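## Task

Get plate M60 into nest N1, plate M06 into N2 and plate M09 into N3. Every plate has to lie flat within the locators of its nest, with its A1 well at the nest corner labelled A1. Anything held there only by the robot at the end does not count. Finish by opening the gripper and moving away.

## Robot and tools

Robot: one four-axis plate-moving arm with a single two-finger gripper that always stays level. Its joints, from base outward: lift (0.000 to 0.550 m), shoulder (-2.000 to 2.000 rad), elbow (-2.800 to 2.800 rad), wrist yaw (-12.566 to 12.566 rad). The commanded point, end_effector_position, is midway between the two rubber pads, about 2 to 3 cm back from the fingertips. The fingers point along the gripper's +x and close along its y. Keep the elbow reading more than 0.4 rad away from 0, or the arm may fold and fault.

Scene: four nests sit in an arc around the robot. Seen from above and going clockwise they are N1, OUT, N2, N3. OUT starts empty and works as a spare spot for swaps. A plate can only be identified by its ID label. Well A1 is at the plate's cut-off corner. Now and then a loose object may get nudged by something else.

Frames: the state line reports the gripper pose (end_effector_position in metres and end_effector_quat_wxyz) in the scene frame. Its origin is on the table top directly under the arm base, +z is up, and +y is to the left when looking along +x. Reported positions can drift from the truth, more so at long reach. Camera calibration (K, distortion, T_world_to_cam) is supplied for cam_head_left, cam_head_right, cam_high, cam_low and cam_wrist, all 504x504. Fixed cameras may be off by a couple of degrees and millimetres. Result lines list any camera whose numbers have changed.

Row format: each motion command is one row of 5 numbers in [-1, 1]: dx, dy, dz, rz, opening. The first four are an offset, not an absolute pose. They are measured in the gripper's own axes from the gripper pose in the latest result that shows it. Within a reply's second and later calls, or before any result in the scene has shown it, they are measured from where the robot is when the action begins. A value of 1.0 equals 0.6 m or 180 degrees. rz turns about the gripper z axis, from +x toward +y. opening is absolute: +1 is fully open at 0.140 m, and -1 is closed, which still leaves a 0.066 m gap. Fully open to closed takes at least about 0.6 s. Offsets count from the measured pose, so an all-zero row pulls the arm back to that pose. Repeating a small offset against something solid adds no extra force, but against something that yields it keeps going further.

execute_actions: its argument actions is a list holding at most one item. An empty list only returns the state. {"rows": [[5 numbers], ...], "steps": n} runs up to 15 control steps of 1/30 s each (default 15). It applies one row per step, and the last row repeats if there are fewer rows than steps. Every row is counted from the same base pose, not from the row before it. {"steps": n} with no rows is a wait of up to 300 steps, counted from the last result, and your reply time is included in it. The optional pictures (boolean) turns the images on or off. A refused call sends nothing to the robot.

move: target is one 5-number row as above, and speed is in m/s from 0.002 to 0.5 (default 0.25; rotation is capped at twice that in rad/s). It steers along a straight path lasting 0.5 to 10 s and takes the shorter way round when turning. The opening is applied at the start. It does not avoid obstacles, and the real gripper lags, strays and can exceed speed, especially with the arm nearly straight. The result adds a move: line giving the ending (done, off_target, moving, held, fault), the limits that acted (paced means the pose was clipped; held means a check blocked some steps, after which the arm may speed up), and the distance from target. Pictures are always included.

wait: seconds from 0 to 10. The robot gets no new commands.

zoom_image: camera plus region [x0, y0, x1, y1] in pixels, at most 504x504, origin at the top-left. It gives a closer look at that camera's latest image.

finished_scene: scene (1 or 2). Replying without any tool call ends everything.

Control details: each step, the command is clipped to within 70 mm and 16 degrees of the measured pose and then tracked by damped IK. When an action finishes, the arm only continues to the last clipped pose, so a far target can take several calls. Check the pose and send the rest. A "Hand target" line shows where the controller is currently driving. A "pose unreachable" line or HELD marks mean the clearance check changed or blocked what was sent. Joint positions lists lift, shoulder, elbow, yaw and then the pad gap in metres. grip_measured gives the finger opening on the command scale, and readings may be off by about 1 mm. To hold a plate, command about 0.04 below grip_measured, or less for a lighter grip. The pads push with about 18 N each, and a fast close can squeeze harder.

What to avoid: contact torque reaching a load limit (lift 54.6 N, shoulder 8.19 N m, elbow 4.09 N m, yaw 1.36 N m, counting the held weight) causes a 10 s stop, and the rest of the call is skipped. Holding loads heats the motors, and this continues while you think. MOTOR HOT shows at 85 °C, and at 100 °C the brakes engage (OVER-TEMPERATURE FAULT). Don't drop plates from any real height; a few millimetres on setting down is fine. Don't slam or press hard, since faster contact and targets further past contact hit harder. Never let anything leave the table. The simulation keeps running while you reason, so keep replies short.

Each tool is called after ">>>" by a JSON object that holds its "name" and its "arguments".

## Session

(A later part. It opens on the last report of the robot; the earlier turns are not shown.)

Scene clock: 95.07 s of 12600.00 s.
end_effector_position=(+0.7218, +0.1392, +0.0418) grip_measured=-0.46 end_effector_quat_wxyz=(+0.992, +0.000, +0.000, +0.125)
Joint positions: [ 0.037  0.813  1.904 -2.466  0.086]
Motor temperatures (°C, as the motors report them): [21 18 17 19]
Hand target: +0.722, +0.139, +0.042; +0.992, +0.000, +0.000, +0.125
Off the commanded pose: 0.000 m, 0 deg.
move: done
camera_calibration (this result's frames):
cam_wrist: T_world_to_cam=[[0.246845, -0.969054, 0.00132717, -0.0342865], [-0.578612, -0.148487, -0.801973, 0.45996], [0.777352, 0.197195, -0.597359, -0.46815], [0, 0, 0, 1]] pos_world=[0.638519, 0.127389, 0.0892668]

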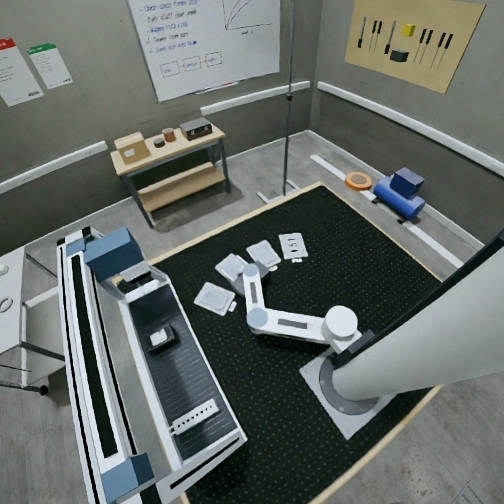

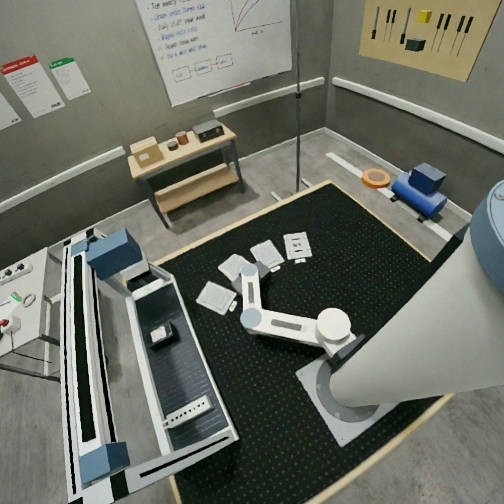

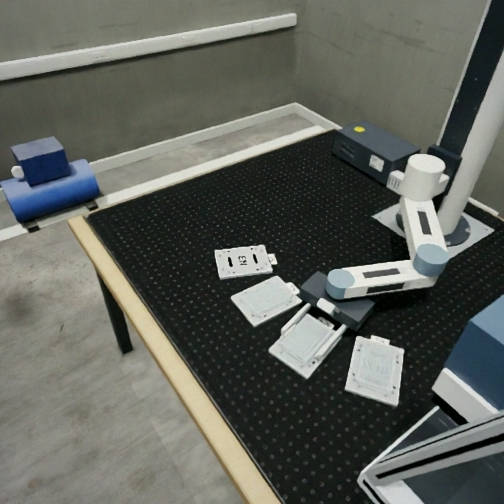

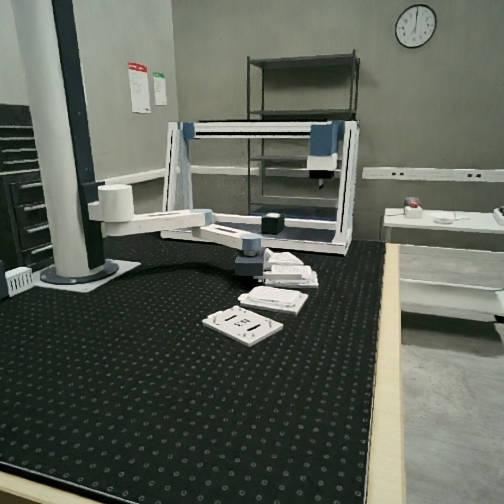

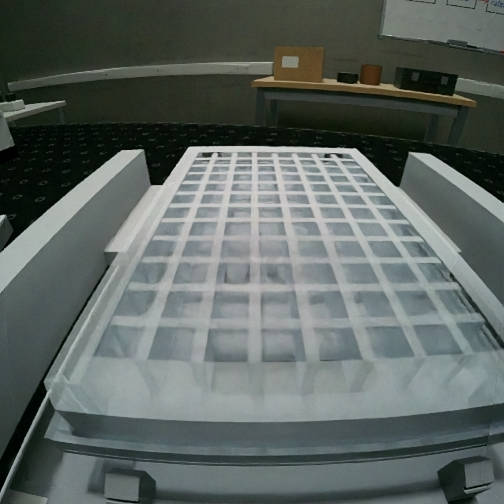

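>>> {"name": "move", "arguments": {"target": [0,0,-0.0195,0,-0.51], "speed": 0.02}}

Scene clock: 100.83 s of 12600.00 s.
end_effector_position=(+0.7218, +0.1392, +0.0300) grip_measured=-0.46 end_effector_quat_wxyz=(+0.992, +0.000, +0.000, +0.125)
Joint positions: [ 0.025  0.813  1.904 -2.466  0.086]
Motor temperatures (°C, as the motors report them): [21 18 17 19]
Hand target: +0.722, +0.139, +0.030; +0.992, +0.000, +0.000, +0.125
Off the commanded pose: 0.000 m, 0 deg.
After step 90, 1.97 s passed at rest.
move: done
camera_calibration (this result's frames):
cam_wrist: T_world_to_cam=[[0.246841, -0.969055, 0.00132717, -0.0342692], [-0.578612, -0.148484, -0.801973, 0.450533], [0.777353, 0.197192, -0.597359, -0.475171], [0, 0, 0, 1]] pos_world=[0.638518, 0.127388, 0.0775125]

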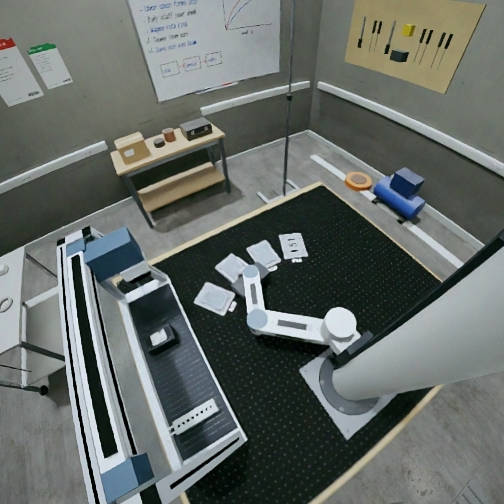

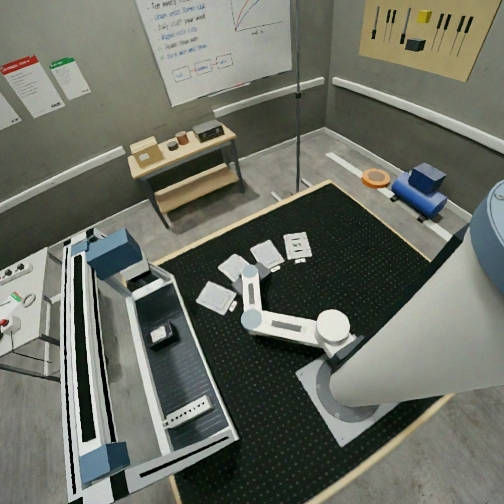

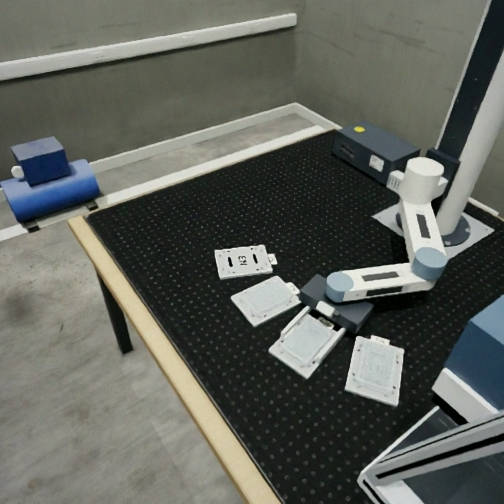

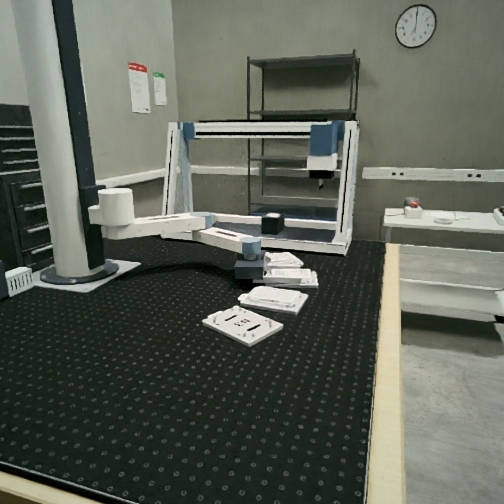

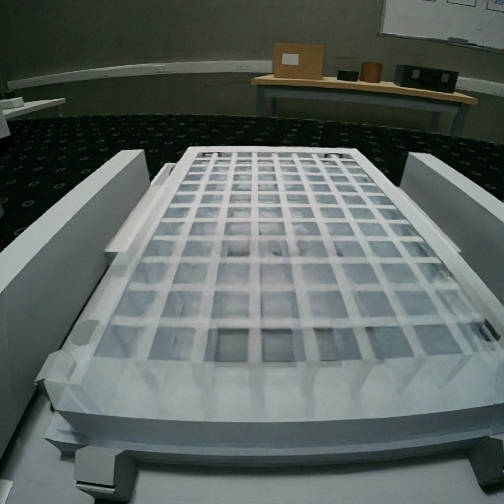

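>>> {"name": "move", "arguments": {"target": [0,0,0,0,0]}}

>>> {"name": "move", "arguments": {"target": [0,0,0.07,0,0]}}

>>> {"name": "move", "arguments": {"target": [-0.087,0.2935,0,0.109,0], "speed": 0.4}}

>>> {"name": "move", "arguments": {"target": [0,0,-0.07,0,-0.3], "speed": 0.12}}

>>> {"name": "execute_actions", "arguments": {"actions": [{"rows":[[0,0,0,0,-0.38],[0,0,0,0,-0.38],[0,0,0,0,-0.38],[0,0,0,0,-0.44],[0,0,0,0,-0.44],[0,0,0,0,-0.44],[0,0,0,0,-0.51]],"steps":15}]}}

Scene clock: 110.00 s of 12600.00 s.
end_effector_position=(+0.7218, +0.1392, +0.0300) grip_measured=+0.00 end_effector_quat_wxyz=(+0.992, +0.000, +0.000, +0.125)
Joint positions: [ 0.025  0.813  1.904 -2.466  0.103]
Motor temperatures (°C, as the motors report them): [21 18 17 19]
Hand target: +0.722, +0.139, +0.030; +0.992, +0.000, +0.000, +0.125
Off the commanded pose: 0.000 m, 0 deg.
After step 90, 5.47 s passed at rest.
move: done
camera_calibration (this result's frames):
cam_wrist: T_world_to_cam=[[0.24684, -0.969055, 0.00132717, -0.0342691], [-0.578612, -0.148484, -0.801973, 0.450535], [0.777353, 0.197191, -0.597359, -0.475169], [0, 0, 0, 1]] pos_world=[0.638518, 0.127388, 0.0775153]

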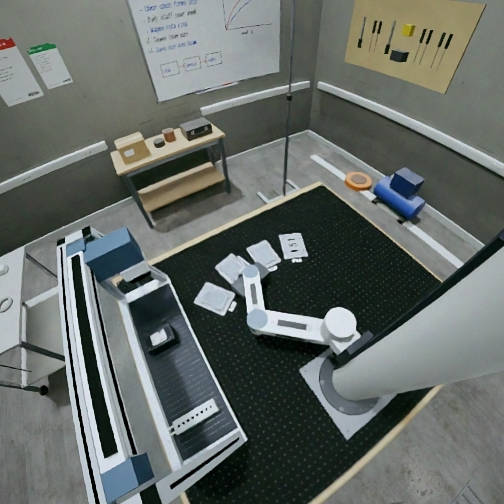

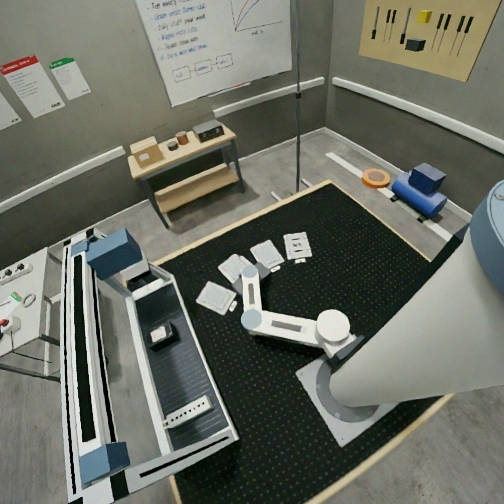

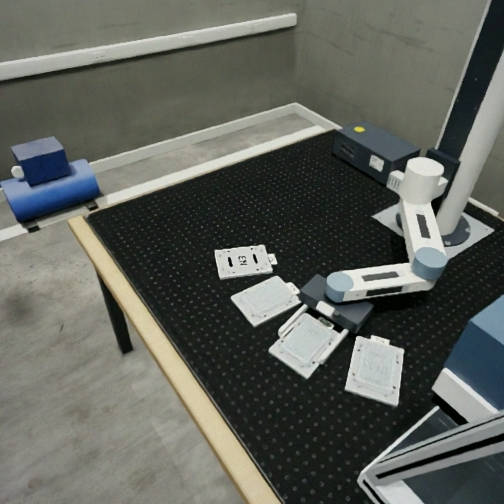

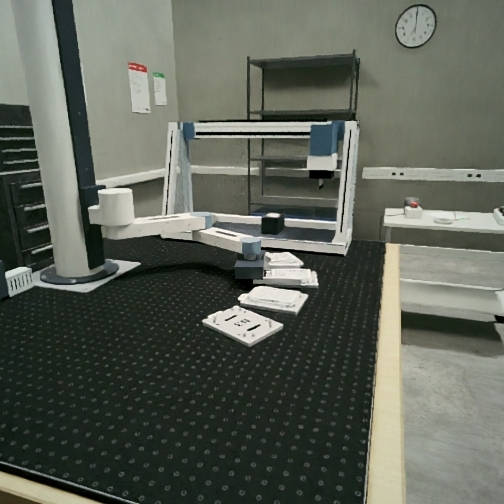

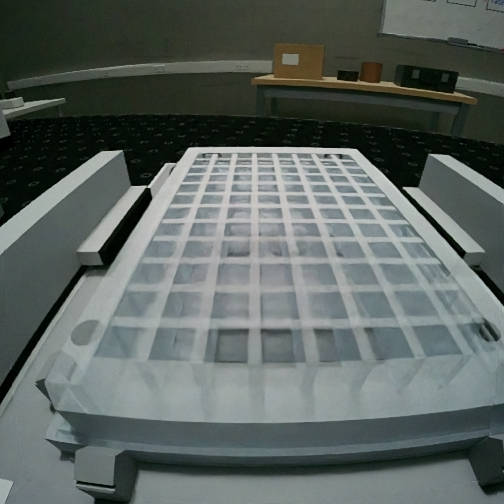

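Scene clock: 110.70 s of 12600.00 s.
end_effector_position=(+0.7218, +0.1392, +0.0721) grip_measured=+0.00 end_effector_quat_wxyz=(+0.992, +0.000, +0.000, +0.125)
Joint positions: [ 0.067  0.813  1.904 -2.466  0.103]
Motor temperatures (°C, as the motors report them): [21 18 17 19]
Hand target: +0.722, +0.139, +0.072; +0.992, +0.000, +0.000, +0.125
Off the commanded pose: 0.000 m, 0 deg.
move: done
camera_calibration (this result's frames):
cam_wrist: T_world_to_cam=[[0.24688, -0.969045, 0.00132717, -0.0343415], [-0.578606, -0.148508, -0.801973, 0.484254], [0.777345, 0.197223, -0.597359, -0.450059], [0, 0, 0, 1]] pos_world=[0.638521, 0.127399, 0.119557]

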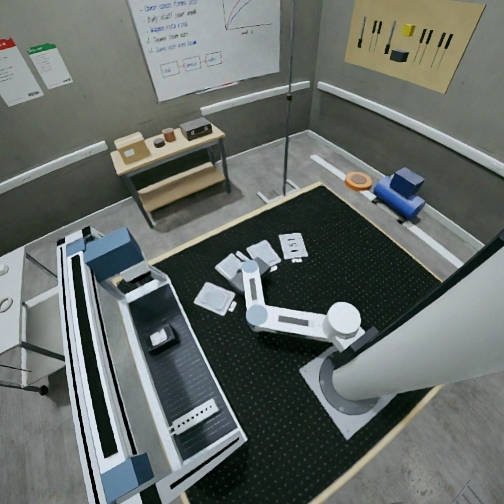

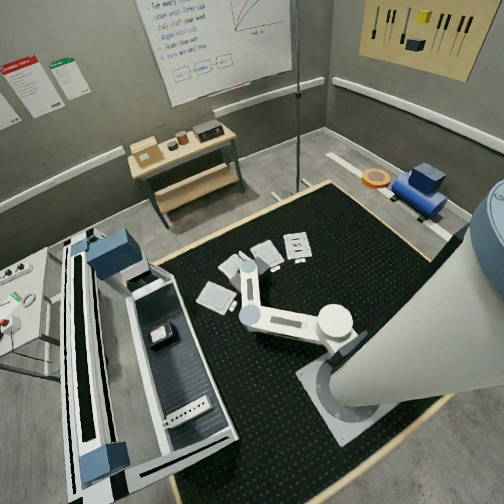

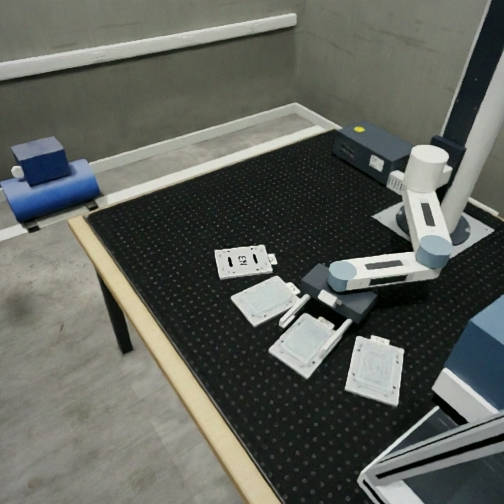

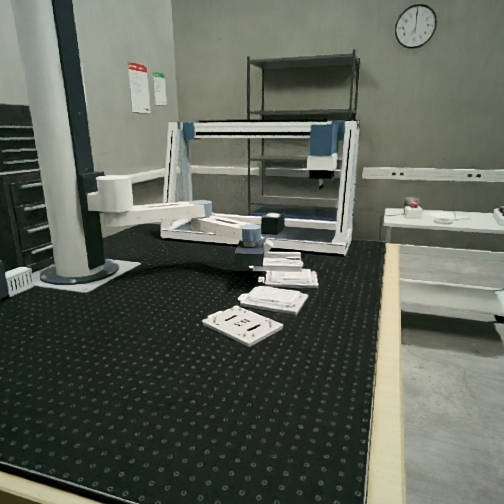

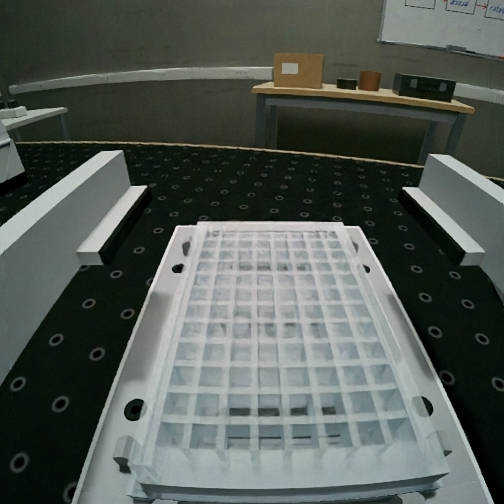

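Scene clock: 111.60 s of 12600.00 s.
end_effector_position=(+0.6275, +0.2971, +0.0721) grip_measured=+0.00 end_effector_quat_wxyz=(+0.956, +0.000, +0.000, +0.293)
Joint positions: [ 0.067  1.204  1.758 -2.369  0.103]
Motor temperatures (°C, as the motors report them): [21 18 17 19]
Hand target: +0.628, +0.297, +0.072; +0.956, +0.000, +0.000, +0.292
Off the commanded pose: 0.000 m, 0 deg.
move: done
camera_calibration (this result's frames):
cam_wrist: T_world_to_cam=[[0.558471, -0.829523, 0.00132717, -0.0950473], [-0.49493, -0.334491, -0.801973, 0.455863], [0.665699, 0.447221, -0.597359, -0.412079], [0, 0, 0, 1]] pos_world=[0.553022, 0.257929, 0.119556]

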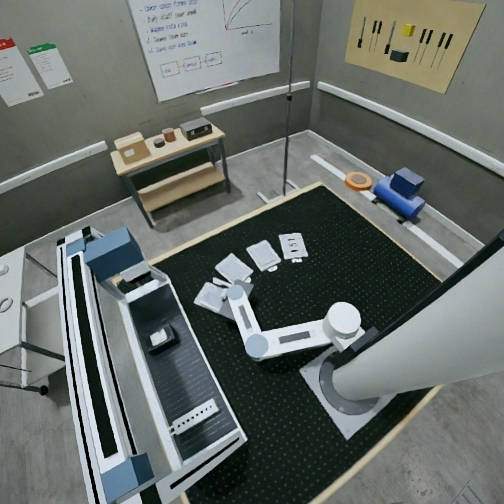

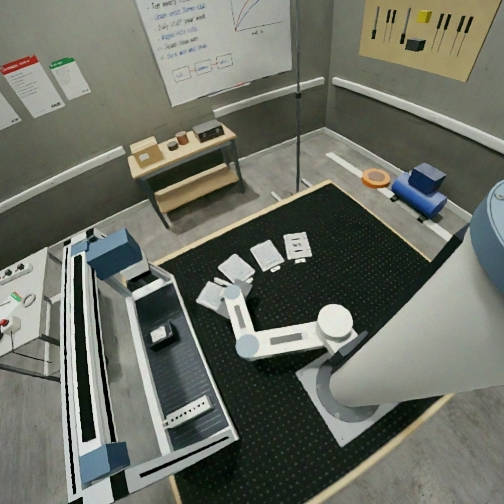

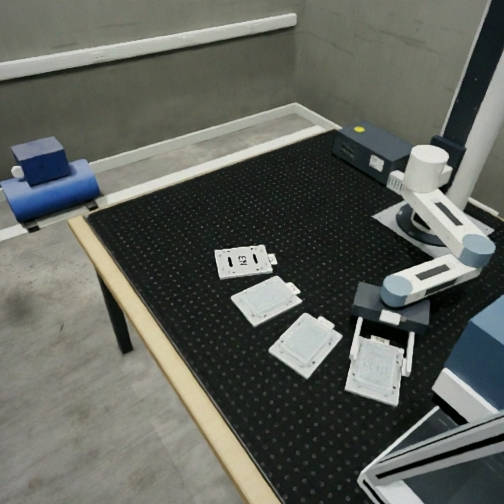

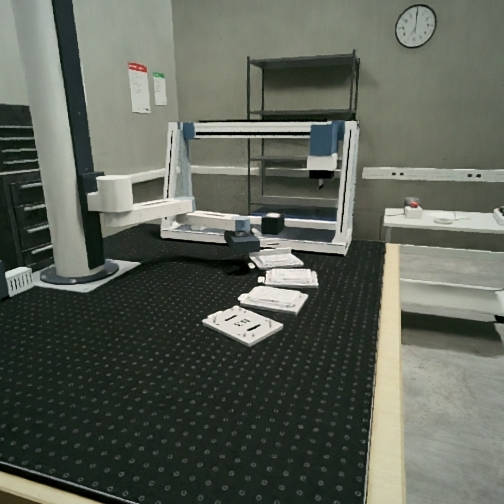

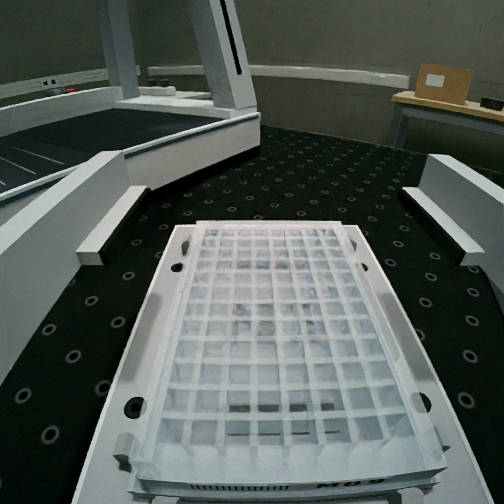

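Scene clock: 112.33 s of 12600.00 s.
end_effector_position=(+0.6275, +0.2970, +0.0300) grip_measured=-0.30 end_effector_quat_wxyz=(+0.956, +0.000, +0.000, +0.293)
Joint positions: [ 0.025  1.205  1.758 -2.369  0.092]
Motor temperatures (°C, as the motors report them): [21 18 17 19]
Hand target: +0.627, +0.297, +0.030; +0.956, +0.000, +0.000, +0.293
Off the commanded pose: 0.000 m, 0 deg.
move: done
camera_calibration (this result's frames):
cam_wrist: T_world_to_cam=[[0.558451, -0.829537, 0.00132717, -0.0949791], [-0.494938, -0.334479, -0.801973, 0.422145], [0.66571, 0.447205, -0.597359, -0.437191], [0, 0, 0, 1]] pos_world=[0.553018, 0.257924, 0.0775147]

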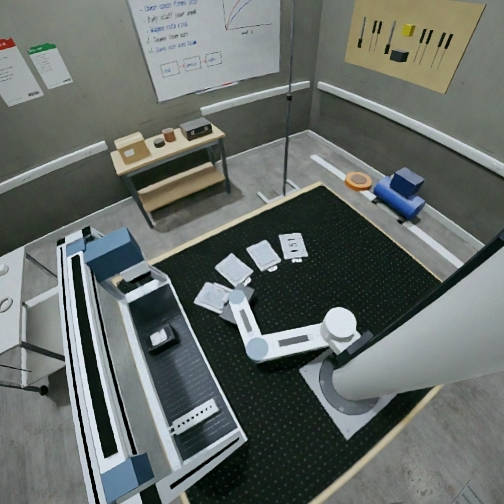

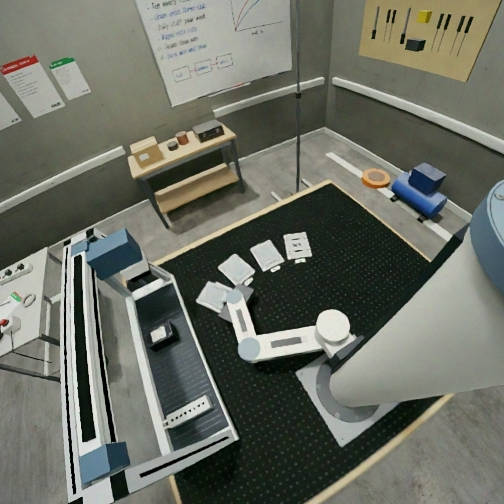

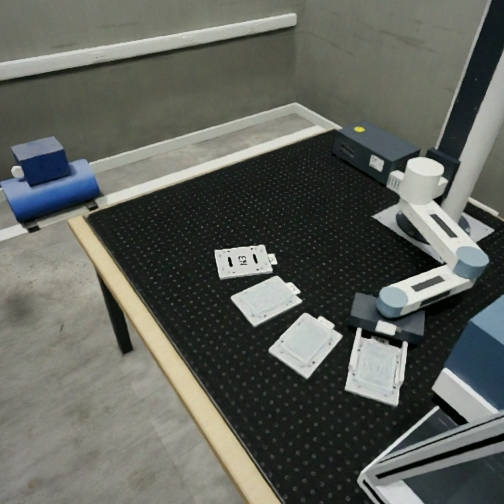

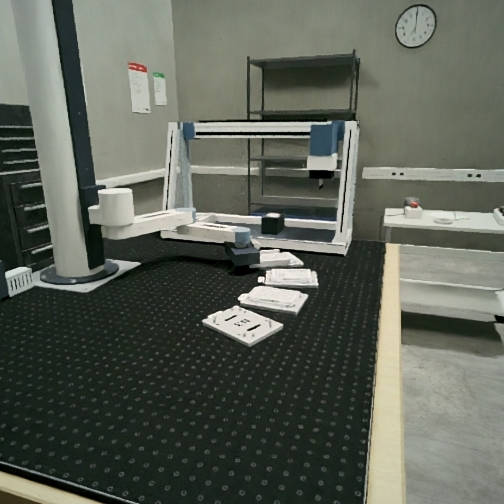

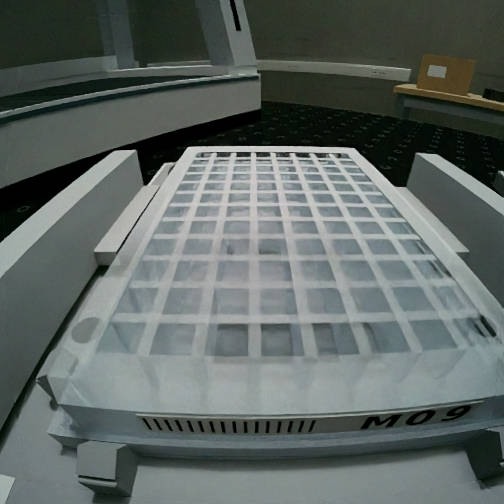

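Scene clock: 112.83 s of 12600.00 s.
end_effector_position=(+0.6275, +0.2971, +0.0300) grip_measured=-0.46 end_effector_quat_wxyz=(+0.956, +0.000, +0.000, +0.293)
Joint positions: [ 0.025  1.205  1.758 -2.369  0.086]
Motor temperatures (°C, as the motors report them): [21 18 17 19]
Hand target: +0.627, +0.297, +0.030; +0.956, +0.000, +0.000, +0.293
Off the commanded pose: 0.000 m, 0 deg.
Steps of this call (steps 1 to 15: all 15 steps of this action). Readings (end_effector_position):
1: (+0.6275, +0.2970, +0.0300)
2: (+0.6275, +0.2970, +0.0300)
4: (+0.6275, +0.2970, +0.0300)
8: (+0.6275, +0.2971, +0.0300)
15: the state above
camera_calibration (this result's frames):
cam_wrist: T_world_to_cam=[[0.558501, -0.829503, 0.00132717, -0.0950087], [-0.494918, -0.334509, -0.801973, 0.422142], [0.665683, 0.447245, -0.597359, -0.437187], [0, 0, 0, 1]] pos_world=[0.553016, 0.25793, 0.0775148]

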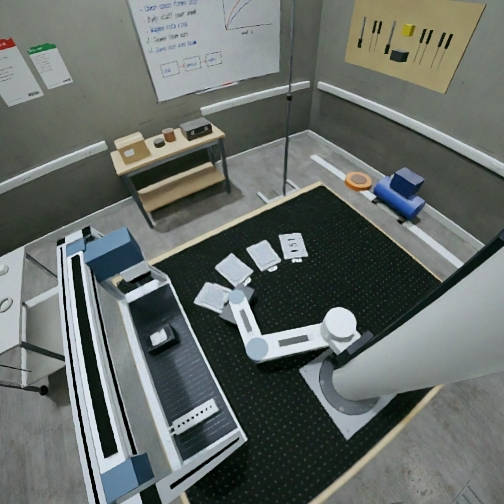

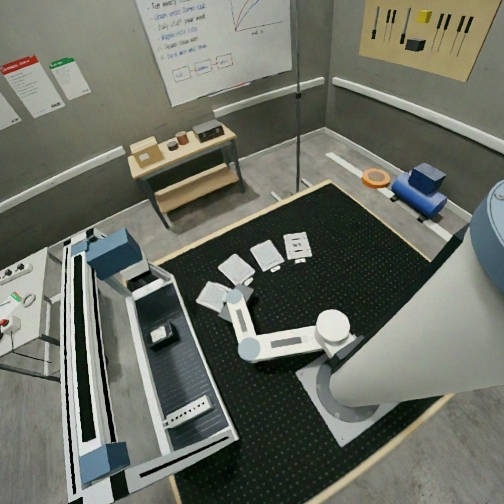

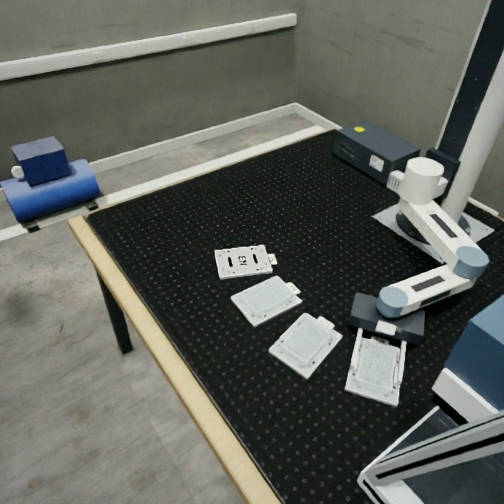

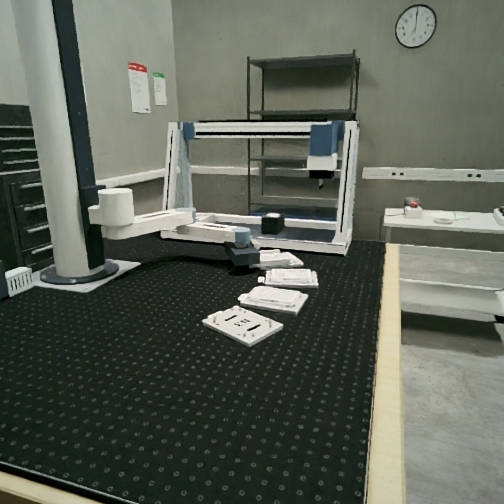

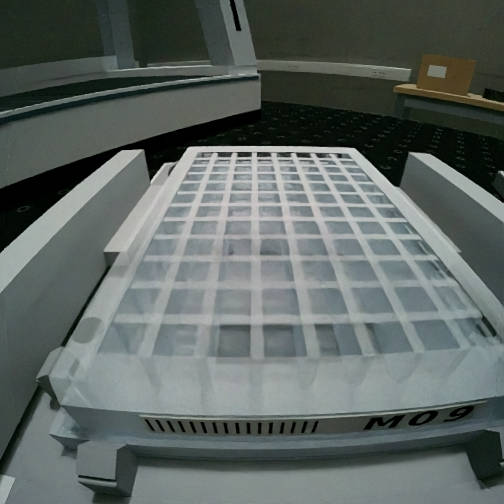

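>>> {"name": "move", "arguments": {"target": [0,0,0.07,0,-0.51], "speed": 0.15}}

>>> {"name": "move", "arguments": {"target": [-0.4045,-0.7537,0,-0.3236,-0.51], "speed": 0.3}}

>>> {"name": "move", "arguments": {"target": [0,0,-0.05,0,-0.51], "speed": 0.1}}

>>> {"name": "move", "arguments": {"target": [0,0,-0.0195,0,-0.51], "speed": 0.02}}

Scene clock: 122.57 s of 12600.00 s.
end_effector_position=(+0.6275, +0.2971, +0.0721) grip_measured=-0.46 end_effector_quat_wxyz=(+0.956, +0.000, +0.000, +0.293)
Joint positions: [ 0.067  1.205  1.758 -2.369  0.086]
Motor temperatures (°C, as the motors report them): [21 18 17 19]
Hand target: +0.627, +0.297, +0.072; +0.956, +0.000, +0.000, +0.293
Off the commanded pose: 0.000 m, 0 deg.
After step 90, 6.00 s passed at rest.
move: done
camera_calibration (this result's frames):
cam_wrist: T_world_to_cam=[[0.558527, -0.829485, 0.00132717, -0.0950764], [-0.494907, -0.334525, -0.801973, 0.455849], [0.665669, 0.447267, -0.597359, -0.412082], [0, 0, 0, 1]] pos_world=[0.553016, 0.257939, 0.119544]

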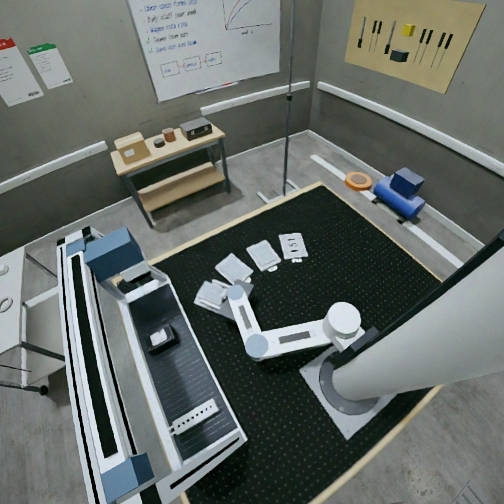

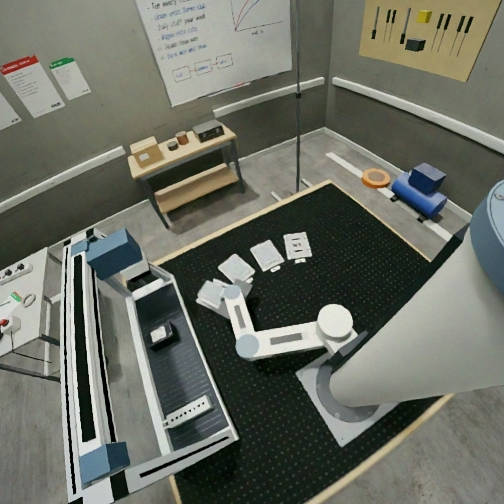

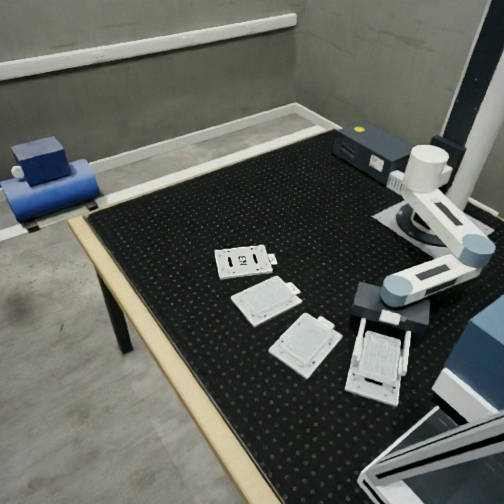

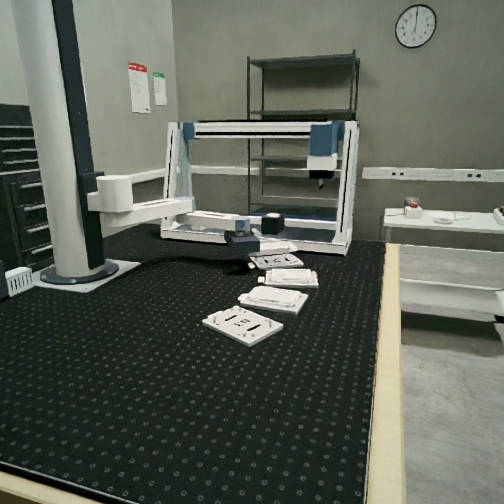

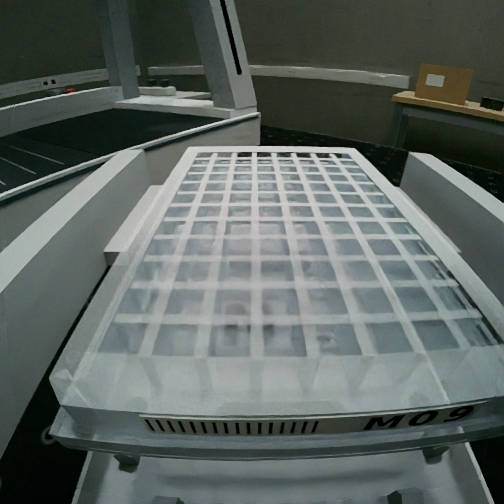

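Scene clock: 124.73 s of 12600.00 s.
end_effector_position=(+0.6792, -0.2136, +0.0720) grip_measured=-0.46 end_effector_quat_wxyz=(+0.978, +0.000, +0.000, -0.210)
Joint positions: [ 0.067  0.218  1.797 -2.438  0.086]
Motor temperatures (°C, as the motors report them): [21 18 17 19]
Hand target: +0.679, -0.214, +0.072; +0.978, +0.000, +0.000, -0.210
Off the commanded pose: 0.000 m, 0 deg.
move: done
camera_calibration (this result's frames):
cam_wrist: T_world_to_cam=[[-0.411402, -0.911453, 0.00132717, 0.0937072], [-0.544904, 0.244785, -0.801973, 0.468312], [0.730635, -0.330657, -0.597359, -0.428406], [0, 0, 0, 1]] pos_world=[0.606745, -0.170881, 0.119536]

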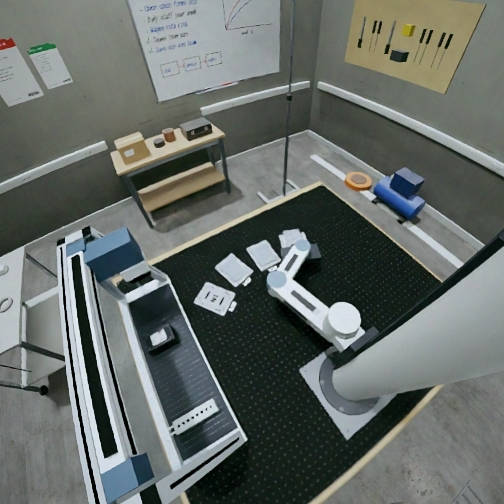

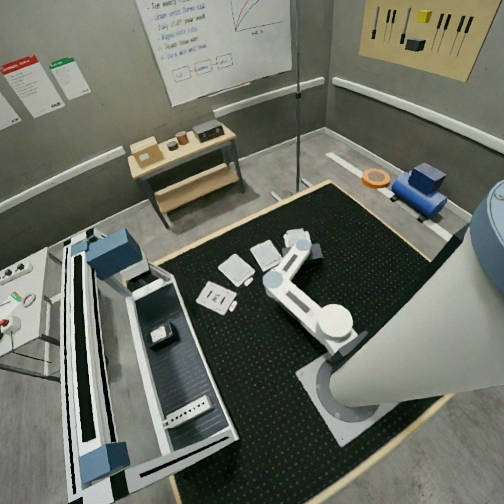

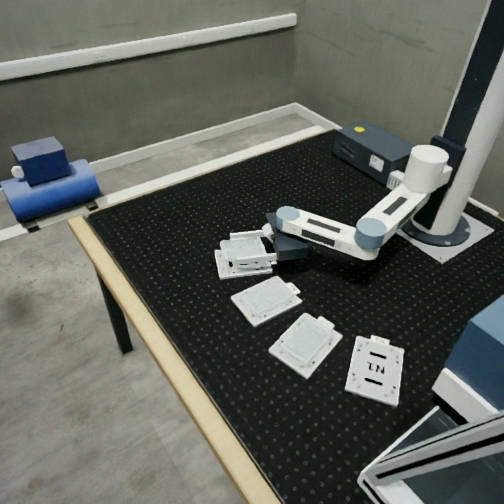

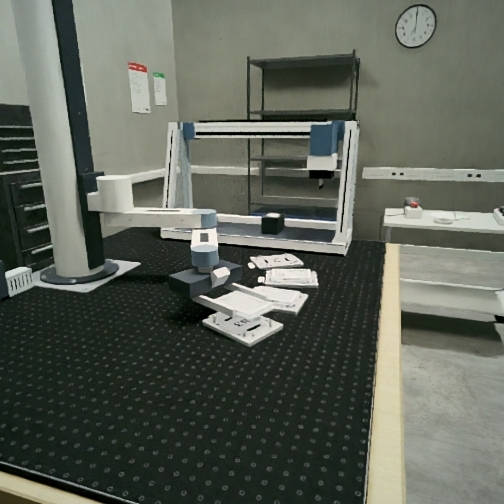

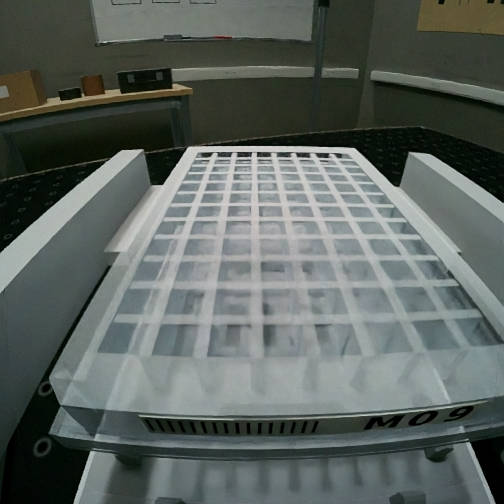

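Scene clock: 125.43 s of 12600.00 s.
end_effector_position=(+0.6792, -0.2136, +0.0420) grip_measured=-0.46 end_effector_quat_wxyz=(+0.978, +0.000, +0.000, -0.210)
Joint positions: [ 0.037  0.218  1.797 -2.438  0.086]
Motor temperatures (°C, as the motors report them): [21 18 17 19]
Hand target: +0.679, -0.214, +0.042; +0.978, +0.000, +0.000, -0.210
Off the commanded pose: 0.000 m, 0 deg.
move: done
camera_calibration (this result's frames):
cam_wrist: T_world_to_cam=[[-0.411436, -0.911438, 0.00132717, 0.0937585], [-0.544894, 0.244806, -0.801973, 0.444205], [0.730623, -0.330684, -0.597359, -0.446354], [0, 0, 0, 1]] pos_world=[0.606737, -0.170891, 0.0894819]

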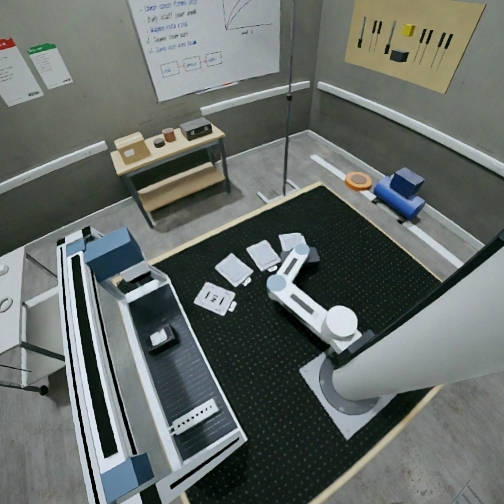

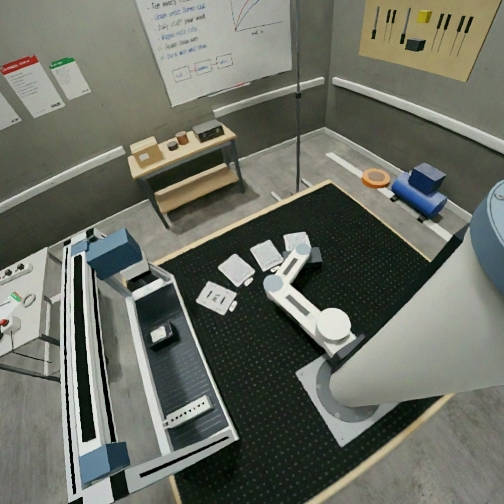

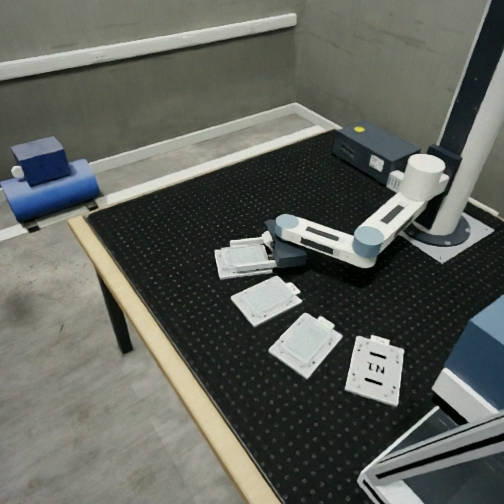

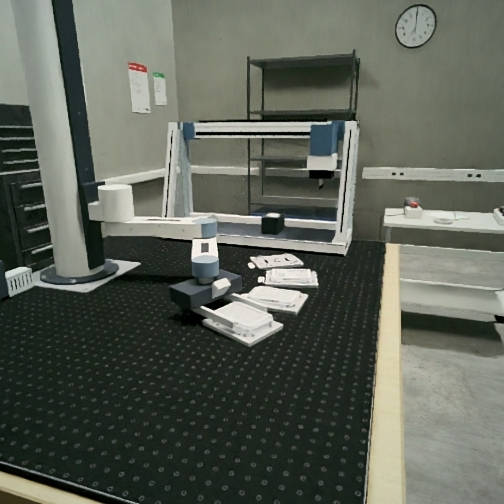

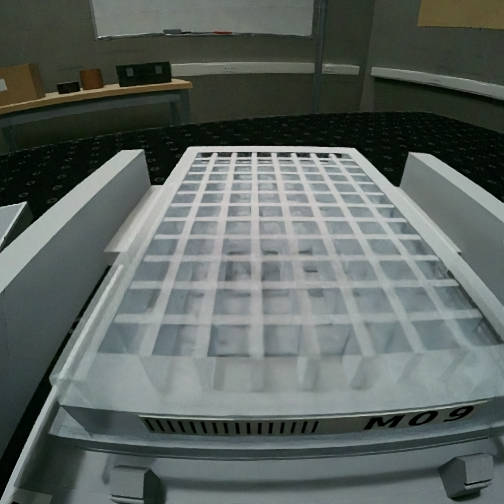

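Scene clock: 126.23 s of 12600.00 s.
end_effector_position=(+0.6789, -0.2140, +0.0302) grip_measured=-0.46 end_effector_quat_wxyz=(+0.978, +0.000, +0.000, -0.211)
Joint positions: [ 0.025  0.218  1.796 -2.438  0.086]
Motor temperatures (°C, as the motors report them): [21 18 17 19]
Hand target: +0.679, -0.214, +0.030; +0.978, +0.000, +0.000, -0.210
Off the commanded pose: 0.000 m, 0 deg.
move: done
camera_calibration (this result's frames):
cam_wrist: T_world_to_cam=[[-0.41303, -0.910717, 0.00132717, 0.0945674], [-0.544465, 0.245758, -0.801973, 0.434637], [0.730044, -0.331961, -0.597359, -0.45317], [0, 0, 0, 1]] pos_world=[0.606538, -0.171127, 0.0777363]

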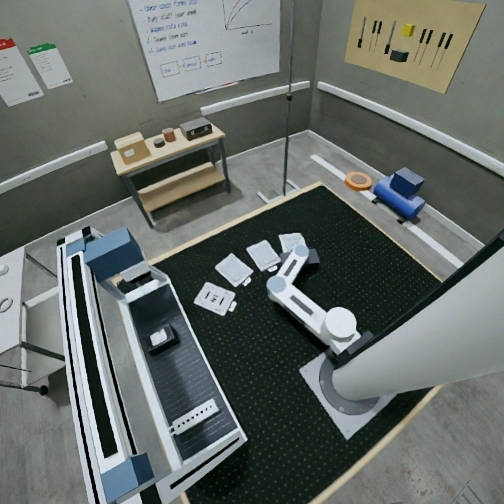

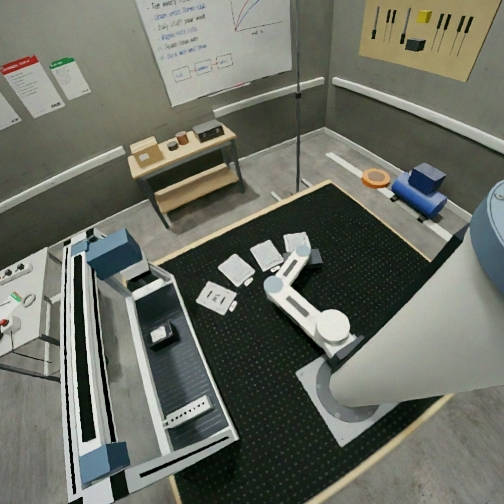

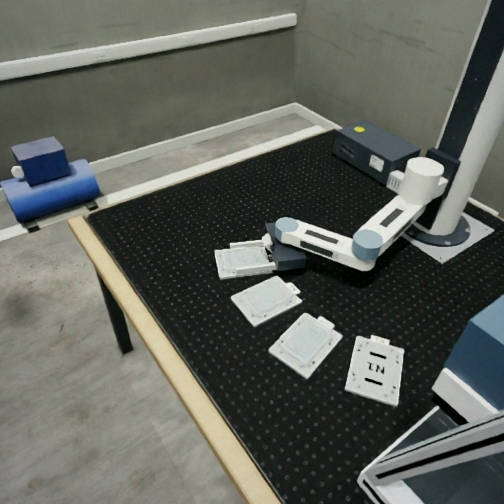

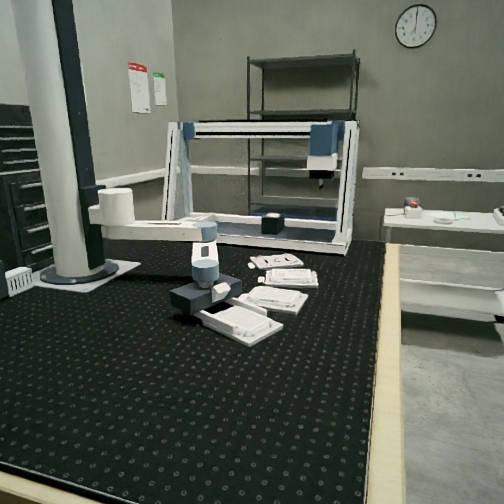

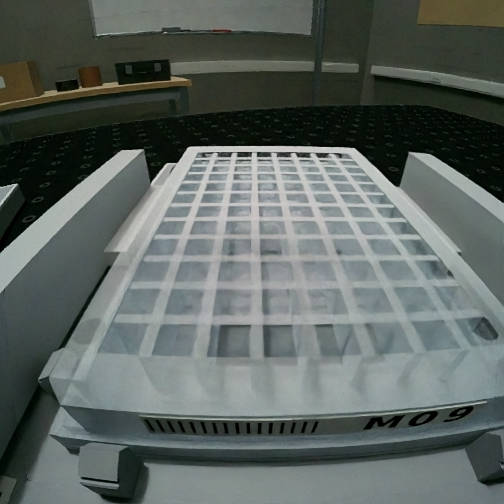

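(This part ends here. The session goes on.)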